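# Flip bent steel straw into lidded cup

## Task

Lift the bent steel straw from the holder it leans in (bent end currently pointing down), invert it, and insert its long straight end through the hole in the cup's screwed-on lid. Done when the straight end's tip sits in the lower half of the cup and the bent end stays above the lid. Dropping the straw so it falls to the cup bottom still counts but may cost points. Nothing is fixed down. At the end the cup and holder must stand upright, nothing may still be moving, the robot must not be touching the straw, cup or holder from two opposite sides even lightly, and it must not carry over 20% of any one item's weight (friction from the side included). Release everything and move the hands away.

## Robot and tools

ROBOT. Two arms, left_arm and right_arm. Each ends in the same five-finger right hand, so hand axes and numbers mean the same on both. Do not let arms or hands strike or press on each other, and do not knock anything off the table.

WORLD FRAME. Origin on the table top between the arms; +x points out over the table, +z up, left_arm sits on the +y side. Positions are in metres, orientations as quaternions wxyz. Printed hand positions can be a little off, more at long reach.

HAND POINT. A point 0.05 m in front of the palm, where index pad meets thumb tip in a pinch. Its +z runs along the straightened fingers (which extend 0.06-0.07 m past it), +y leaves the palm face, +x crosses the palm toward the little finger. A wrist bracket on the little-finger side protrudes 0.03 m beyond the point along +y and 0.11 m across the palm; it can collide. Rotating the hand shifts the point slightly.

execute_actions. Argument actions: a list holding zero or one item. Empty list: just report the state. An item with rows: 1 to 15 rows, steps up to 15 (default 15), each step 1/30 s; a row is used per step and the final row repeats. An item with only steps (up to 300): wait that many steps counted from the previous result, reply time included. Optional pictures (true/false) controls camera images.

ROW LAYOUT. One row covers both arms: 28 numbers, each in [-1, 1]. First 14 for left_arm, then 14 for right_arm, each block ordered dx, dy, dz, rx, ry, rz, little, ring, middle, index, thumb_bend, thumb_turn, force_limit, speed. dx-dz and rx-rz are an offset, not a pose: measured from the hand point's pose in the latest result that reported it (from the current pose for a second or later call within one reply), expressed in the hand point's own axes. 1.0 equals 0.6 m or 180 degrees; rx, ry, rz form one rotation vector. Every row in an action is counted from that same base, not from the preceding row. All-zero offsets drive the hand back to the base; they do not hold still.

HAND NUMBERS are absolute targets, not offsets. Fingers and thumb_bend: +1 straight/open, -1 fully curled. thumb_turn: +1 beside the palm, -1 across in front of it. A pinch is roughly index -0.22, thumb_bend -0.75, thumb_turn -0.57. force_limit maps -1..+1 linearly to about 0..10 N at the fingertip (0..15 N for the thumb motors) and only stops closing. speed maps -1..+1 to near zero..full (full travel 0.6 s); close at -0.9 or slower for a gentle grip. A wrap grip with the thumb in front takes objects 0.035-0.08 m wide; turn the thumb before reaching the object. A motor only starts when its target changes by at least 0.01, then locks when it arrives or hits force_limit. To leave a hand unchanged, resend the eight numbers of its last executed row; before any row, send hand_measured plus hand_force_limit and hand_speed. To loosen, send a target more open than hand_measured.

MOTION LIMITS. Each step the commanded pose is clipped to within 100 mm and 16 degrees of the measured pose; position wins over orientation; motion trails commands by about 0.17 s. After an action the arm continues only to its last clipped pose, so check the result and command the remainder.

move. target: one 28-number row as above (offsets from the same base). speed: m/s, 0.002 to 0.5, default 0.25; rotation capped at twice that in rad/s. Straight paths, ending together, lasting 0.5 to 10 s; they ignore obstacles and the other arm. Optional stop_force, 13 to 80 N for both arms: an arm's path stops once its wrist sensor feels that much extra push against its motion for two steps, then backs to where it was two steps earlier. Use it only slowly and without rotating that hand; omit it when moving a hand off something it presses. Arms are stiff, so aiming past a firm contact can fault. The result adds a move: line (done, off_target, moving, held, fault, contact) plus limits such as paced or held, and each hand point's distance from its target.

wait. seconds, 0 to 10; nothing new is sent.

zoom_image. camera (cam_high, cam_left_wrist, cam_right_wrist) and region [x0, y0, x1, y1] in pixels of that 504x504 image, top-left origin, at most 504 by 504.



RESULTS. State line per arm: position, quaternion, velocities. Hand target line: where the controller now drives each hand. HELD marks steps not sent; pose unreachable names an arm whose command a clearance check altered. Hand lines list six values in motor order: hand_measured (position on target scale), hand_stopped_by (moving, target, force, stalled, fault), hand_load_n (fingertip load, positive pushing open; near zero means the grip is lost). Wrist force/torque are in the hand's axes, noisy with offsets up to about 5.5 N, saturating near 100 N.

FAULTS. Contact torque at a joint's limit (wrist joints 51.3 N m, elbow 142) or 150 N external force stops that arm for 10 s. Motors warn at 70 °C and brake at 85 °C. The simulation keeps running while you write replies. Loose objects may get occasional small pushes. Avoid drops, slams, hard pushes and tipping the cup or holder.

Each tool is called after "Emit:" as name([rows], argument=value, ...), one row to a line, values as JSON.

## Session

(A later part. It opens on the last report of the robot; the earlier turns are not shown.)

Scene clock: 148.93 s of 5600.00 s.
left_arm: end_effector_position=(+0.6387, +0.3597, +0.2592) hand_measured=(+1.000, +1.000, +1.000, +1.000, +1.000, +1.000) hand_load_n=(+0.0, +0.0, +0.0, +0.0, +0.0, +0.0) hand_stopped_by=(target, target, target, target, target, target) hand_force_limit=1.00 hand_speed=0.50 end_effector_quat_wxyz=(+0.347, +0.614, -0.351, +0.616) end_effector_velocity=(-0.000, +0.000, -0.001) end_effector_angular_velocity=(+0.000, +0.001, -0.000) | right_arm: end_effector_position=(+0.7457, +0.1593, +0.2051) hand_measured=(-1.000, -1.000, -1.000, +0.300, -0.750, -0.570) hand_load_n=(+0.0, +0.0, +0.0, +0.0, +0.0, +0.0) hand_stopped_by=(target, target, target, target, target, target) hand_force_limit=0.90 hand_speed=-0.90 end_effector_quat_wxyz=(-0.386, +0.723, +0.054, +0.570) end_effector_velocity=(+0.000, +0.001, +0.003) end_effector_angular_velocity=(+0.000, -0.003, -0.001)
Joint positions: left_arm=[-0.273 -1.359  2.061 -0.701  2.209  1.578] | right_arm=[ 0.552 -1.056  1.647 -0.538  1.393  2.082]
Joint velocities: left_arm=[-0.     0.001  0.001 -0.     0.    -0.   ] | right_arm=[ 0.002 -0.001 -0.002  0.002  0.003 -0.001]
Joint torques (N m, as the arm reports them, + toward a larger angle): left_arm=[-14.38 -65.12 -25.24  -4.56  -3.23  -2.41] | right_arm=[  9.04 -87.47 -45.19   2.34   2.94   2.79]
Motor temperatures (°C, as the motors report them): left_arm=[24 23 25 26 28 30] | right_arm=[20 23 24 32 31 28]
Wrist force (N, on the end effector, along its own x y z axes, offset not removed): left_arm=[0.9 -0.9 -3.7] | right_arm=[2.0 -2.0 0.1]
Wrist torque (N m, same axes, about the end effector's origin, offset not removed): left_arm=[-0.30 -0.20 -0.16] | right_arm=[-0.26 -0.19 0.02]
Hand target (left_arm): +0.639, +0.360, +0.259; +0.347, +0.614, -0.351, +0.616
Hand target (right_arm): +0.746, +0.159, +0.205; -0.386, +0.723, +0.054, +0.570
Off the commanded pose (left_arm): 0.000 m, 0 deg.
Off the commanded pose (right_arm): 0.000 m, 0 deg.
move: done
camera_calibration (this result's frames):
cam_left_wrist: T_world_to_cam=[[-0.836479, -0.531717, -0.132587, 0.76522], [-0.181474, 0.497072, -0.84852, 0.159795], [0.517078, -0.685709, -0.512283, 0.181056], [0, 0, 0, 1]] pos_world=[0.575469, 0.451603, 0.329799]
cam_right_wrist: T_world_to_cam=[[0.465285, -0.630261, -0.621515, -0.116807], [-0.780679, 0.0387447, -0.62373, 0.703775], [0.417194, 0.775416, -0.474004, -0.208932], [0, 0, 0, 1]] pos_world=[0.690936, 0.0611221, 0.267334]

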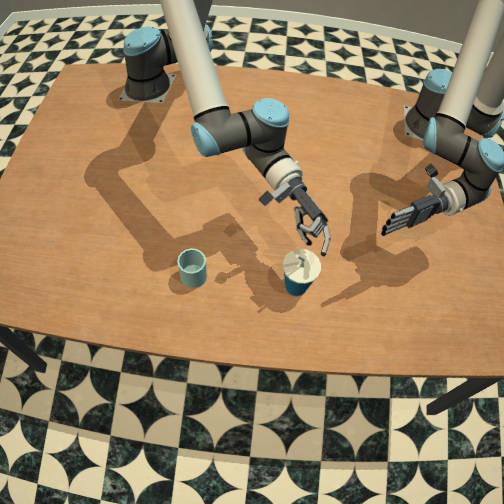

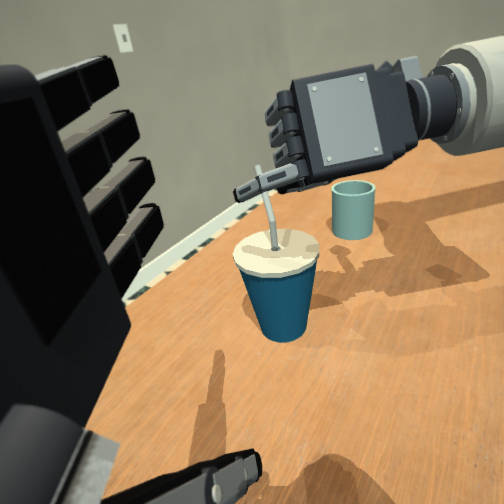

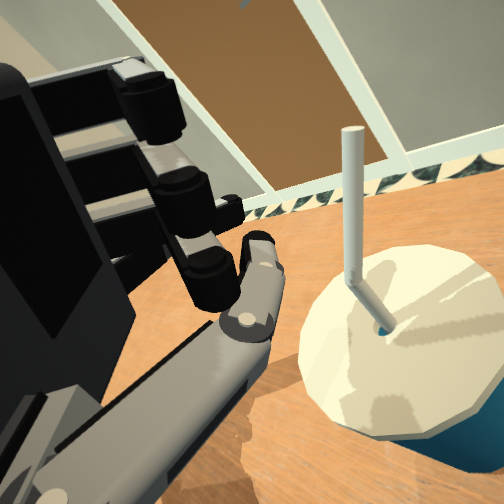

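Emit:
move(target=[0,0,0,0,0,0,1,1,1,1,1,1,1,0.5,0,-0.02,-0.2,0,0,0,-1,-1,-1,0.3,-0.75,-0.57,0.9,-0.9], speed=0.12)

Emit:
wait(seconds=1)

Scene clock: 151.77 s of 5600.00 s.
left_arm: end_effector_position=(+0.6387, +0.3597, +0.2592) hand_measured=(+1.000, +1.000, +1.000, +1.000, +1.000, +1.000) hand_load_n=(+0.0, +0.0, +0.0, +0.0, +0.0, +0.0) hand_stopped_by=(target, target, target, target, target, target) hand_force_limit=1.00 hand_speed=0.50 end_effector_quat_wxyz=(+0.347, +0.614, -0.351, +0.616) end_effector_velocity=(-0.000, -0.000, -0.000) end_effector_angular_velocity=(+0.000, +0.001, -0.000) | right_arm: end_effector_position=(+0.6457, +0.0934, +0.2171) hand_measured=(-1.000, -1.000, -1.000, +0.300, -0.750, -0.570) hand_load_n=(+0.0, +0.0, +0.0, +0.0, +0.0, +0.0) hand_stopped_by=(target, target, target, target, target, target) hand_force_limit=0.90 hand_speed=-0.90 end_effector_quat_wxyz=(-0.386, +0.723, +0.054, +0.570) end_effector_velocity=(-0.002, -0.001, +0.001) end_effector_angular_velocity=(+0.000, -0.001, +0.000)
Joint positions: left_arm=[-0.273 -1.359  2.061 -0.701  2.209  1.578] | right_arm=[ 0.535 -1.232  1.894 -0.608  1.377  2.081]
Joint velocities: left_arm=[-0.001 -0.     0.     0.001 -0.     0.   ] | right_arm=[-0.    -0.004  0.005 -0.001 -0.001 -0.   ]
Joint torques (N m, as the arm reports them, + toward a larger angle): left_arm=[-15.5  -65.72 -25.74  -4.42  -3.23  -2.18] | right_arm=[-13.76 -69.15 -28.56  -5.36  -3.04  -3.57]
Motor temperatures (°C, as the motors report them): left_arm=[24 23 25 26 28 30] | right_arm=[20 23 24 32 31 28]
Wrist force (N, on the end effector, along its own x y z axes, offset not removed): left_arm=[2.5 0.6 1.0] | right_arm=[-2.9 0.7 -2.6]
Wrist torque (N m, same axes, about the end effector's origin, offset not removed): left_arm=[-0.15 -0.71 -0.09] | right_arm=[0.10 0.69 -0.09]
Hand target (left_arm): +0.639, +0.360, +0.259; +0.347, +0.614, -0.351, +0.616
Hand target (right_arm): +0.645, +0.093, +0.217; -0.386, +0.723, +0.054, +0.570
Off the commanded pose (left_arm): 0.000 m, 0 deg.
Off the commanded pose (right_arm): 0.000 m, 0 deg.
move: done
camera_calibration (this result's frames):
cam_left_wrist: T_world_to_cam=[[-0.836479, -0.531717, -0.132586, 0.76522], [-0.181474, 0.497072, -0.84852, 0.159795], [0.517078, -0.685709, -0.512283, 0.181056], [0, 0, 0, 1]] pos_world=[0.575469, 0.451603, 0.329799]
cam_right_wrist: T_world_to_cam=[[0.465261, -0.630267, -0.621527, -0.104383], [-0.780696, 0.0387515, -0.623708, 0.635767], [0.417188, 0.775411, -0.474017, -0.110479], [0, 0, 0, 1]] pos_world=[0.590997, -0.00475931, 0.279287]

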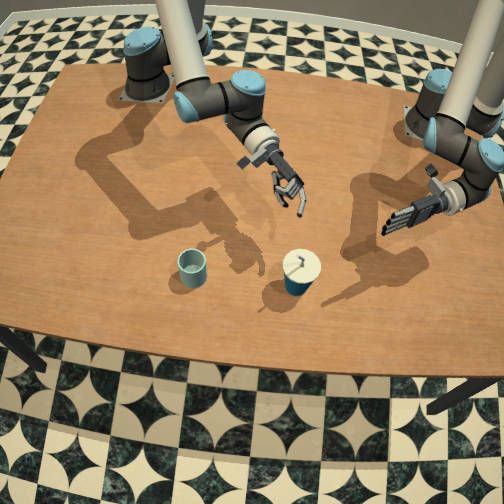

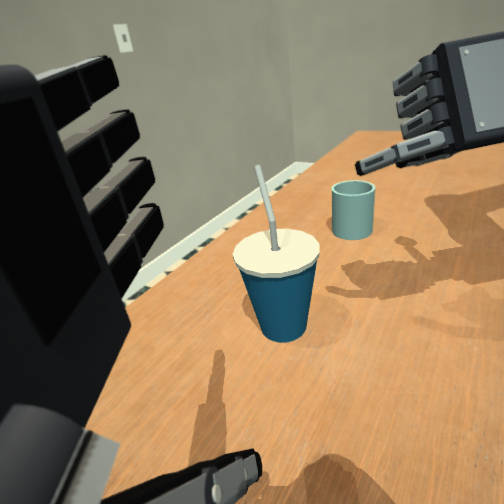

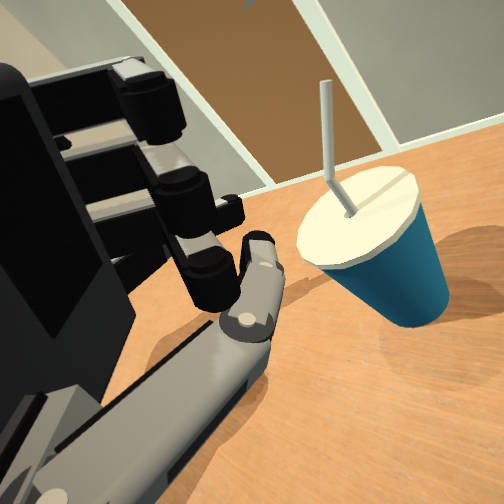

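Scene clock: 152.77 s of 5600.00 s.
left_arm: end_effector_position=(+0.6387, +0.3597, +0.2592) hand_measured=(+1.000, +1.000, +1.000, +1.000, +1.000, +1.000) hand_load_n=(+0.0, +0.0, +0.0, +0.0, +0.0, +0.0) hand_stopped_by=(target, target, target, target, target, target) hand_force_limit=1.00 hand_speed=0.50 end_effector_quat_wxyz=(+0.347, +0.614, -0.351, +0.616) end_effector_velocity=(-0.001, -0.001, +0.001) end_effector_angular_velocity=(-0.000, -0.001, -0.001) | right_arm: end_effector_position=(+0.6455, +0.0932, +0.2171) hand_measured=(-1.000, -1.000, -1.000, +0.300, -0.750, -0.570) hand_load_n=(+0.0, +0.0, +0.0, +0.0, +0.0, +0.0) hand_stopped_by=(target, target, target, target, target, target) hand_force_limit=0.90 hand_speed=-0.90 end_effector_quat_wxyz=(-0.386, +0.723, +0.054, +0.570) end_effector_velocity=(-0.000, -0.000, +0.000) end_effector_angular_velocity=(-0.000, -0.001, +0.000)
Joint positions: left_arm=[-0.273 -1.359  2.061 -0.701  2.209  1.578] | right_arm=[ 0.535 -1.233  1.895 -0.609  1.376  2.081]
Joint velocities: left_arm=[-0.002 -0.001  0.    -0.    -0.    -0.   ] | right_arm=[ 0.    -0.001  0.001 -0.    -0.    -0.001]
Joint torques (N m, as the arm reports them, + toward a larger angle): left_arm=[-15.85 -65.24 -26.39  -4.56  -3.26  -2.22] | right_arm=[-13.05 -71.57 -29.81  -5.44  -2.87  -3.47]
Motor temperatures (°C, as the motors report them): left_arm=[24 23 25 26 28 30] | right_arm=[20 23 24 32 31 28]
Wrist force (N, on the end effector, along its own x y z axes, offset not removed): left_arm=[-0.7 -3.4 -2.7] | right_arm=[-1.4 -0.6 2.5]
Wrist torque (N m, same axes, about the end effector's origin, offset not removed): left_arm=[-0.76 0.02 -0.36] | right_arm=[-0.32 0.18 0.00]
Hand target (left_arm): +0.639, +0.360, +0.259; +0.347, +0.614, -0.351, +0.616
Hand target (right_arm): +0.645, +0.093, +0.217; -0.386, +0.723, +0.054, +0.570
Off the commanded pose (left_arm): 0.000 m, 0 deg.
Off the commanded pose (right_arm): 0.000 m, 0 deg.
Steps of this call (steps 1 to 30: nothing new was sent). Readings (end_effector_position | what the end effector reports):
1: left_arm (+0.6387, +0.3597, +0.2592) | right_arm (+0.6457, +0.0934, +0.2171) | left_arm hand_measured=(+1.000, +1.000, +1.000, +1.000, +1.000, +1.000) hand_load_n=(+0.0, +0.0, +0.0, +0.0, +0.0, +0.0) hand_stopped_by=(target, target, target, target, target, target) hand_force_limit=1.00 hand_speed=0.50 | right_arm hand_measured=(-1.000, -1.000, -1.000, +0.300, -0.750, -0.570) hand_load_n=(+0.0, +0.0, +0.0, +0.0, +0.0, +0.0) hand_stopped_by=(target, target, target, target, target, target) hand_force_limit=0.90 hand_speed=-0.90
2: left_arm (+0.6387, +0.3597, +0.2592) | right_arm (+0.6456, +0.0933, +0.2171) | left_arm hand_measured=(+1.000, +1.000, +1.000, +1.000, +1.000, +1.000) hand_load_n=(+0.0, +0.0, +0.0, +0.0, +0.0, +0.0) hand_stopped_by=(target, target, target, target, target, target) hand_force_limit=1.00 hand_speed=0.50 | right_arm hand_measured=(-1.000, -1.000, -1.000, +0.300, -0.750, -0.570) hand_load_n=(+0.0, +0.0, +0.0, +0.0, +0.0, +0.0) hand_stopped_by=(target, target, target, target, target, target) hand_force_limit=0.90 hand_speed=-0.90
4: left_arm (+0.6387, +0.3597, +0.2592) | right_arm (+0.6456, +0.0933, +0.2171) | left_arm hand_measured=(+1.000, +1.000, +1.000, +1.000, +1.000, +1.000) hand_load_n=(+0.0, +0.0, +0.0, +0.0, +0.0, +0.0) hand_stopped_by=(target, target, target, target, target, target) hand_force_limit=1.00 hand_speed=0.50 | right_arm hand_measured=(-1.000, -1.000, -1.000, +0.300, -0.750, -0.570) hand_load_n=(+0.0, +0.0, +0.0, +0.0, +0.0, +0.0) hand_stopped_by=(target, target, target, target, target, target) hand_force_limit=0.90 hand_speed=-0.90
8: left_arm (+0.6387, +0.3597, +0.2592) | right_arm (+0.6455, +0.0933, +0.2171) | left_arm hand_measured=(+1.000, +1.000, +1.000, +1.000, +1.000, +1.000) hand_load_n=(+0.0, +0.0, +0.0, +0.0, +0.0, +0.0) hand_stopped_by=(target, target, target, target, target, target) hand_force_limit=1.00 hand_speed=0.50 | right_arm hand_measured=(-1.000, -1.000, -1.000, +0.300, -0.750, -0.570) hand_load_n=(+0.0, +0.0, +0.0, +0.0, +0.0, +0.0) hand_stopped_by=(target, target, target, target, target, target) hand_force_limit=0.90 hand_speed=-0.90
30: the state above
camera_calibration (this result's frames):
cam_left_wrist: T_world_to_cam=[[-0.836479, -0.531717, -0.132587, 0.76522], [-0.181474, 0.497072, -0.84852, 0.159795], [0.517078, -0.685709, -0.512283, 0.181056], [0, 0, 0, 1]] pos_world=[0.575469, 0.451603, 0.329799]
cam_right_wrist: T_world_to_cam=[[0.465279, -0.630253, -0.621527, -0.104356], [-0.780684, 0.0387536, -0.623723, 0.635601], [0.41719, 0.775422, -0.473998, -0.110217], [0, 0, 0, 1]] pos_world=[0.59074, -0.00493783, 0.279336]

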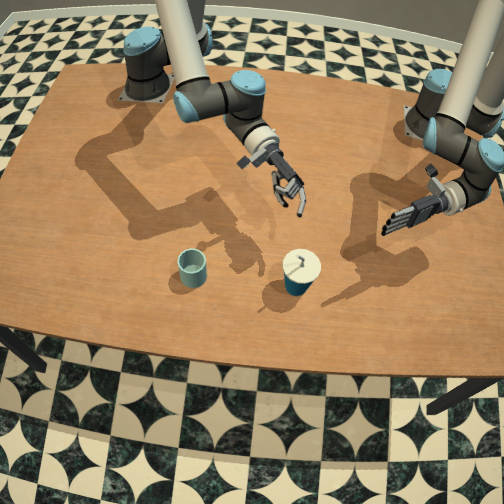

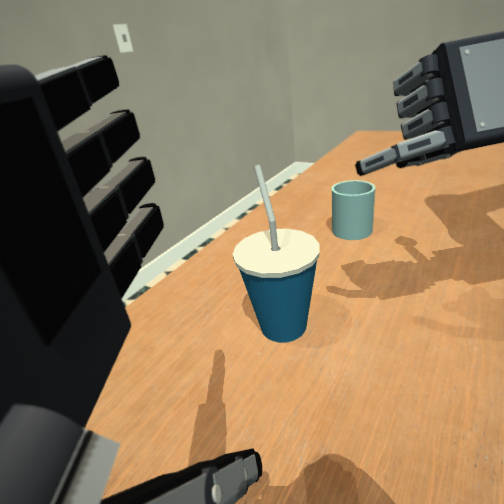

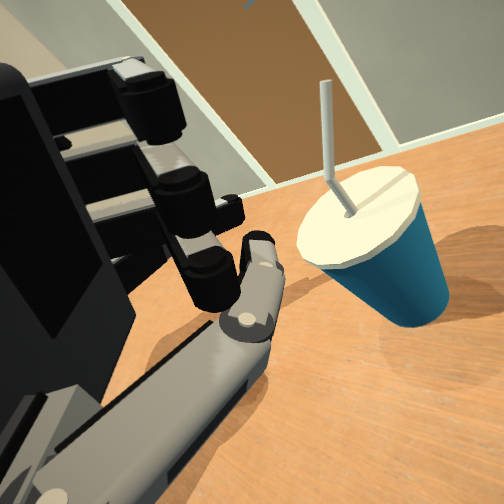

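Emit:
finished_scene(scene=2)

The scene is finished: the task was done.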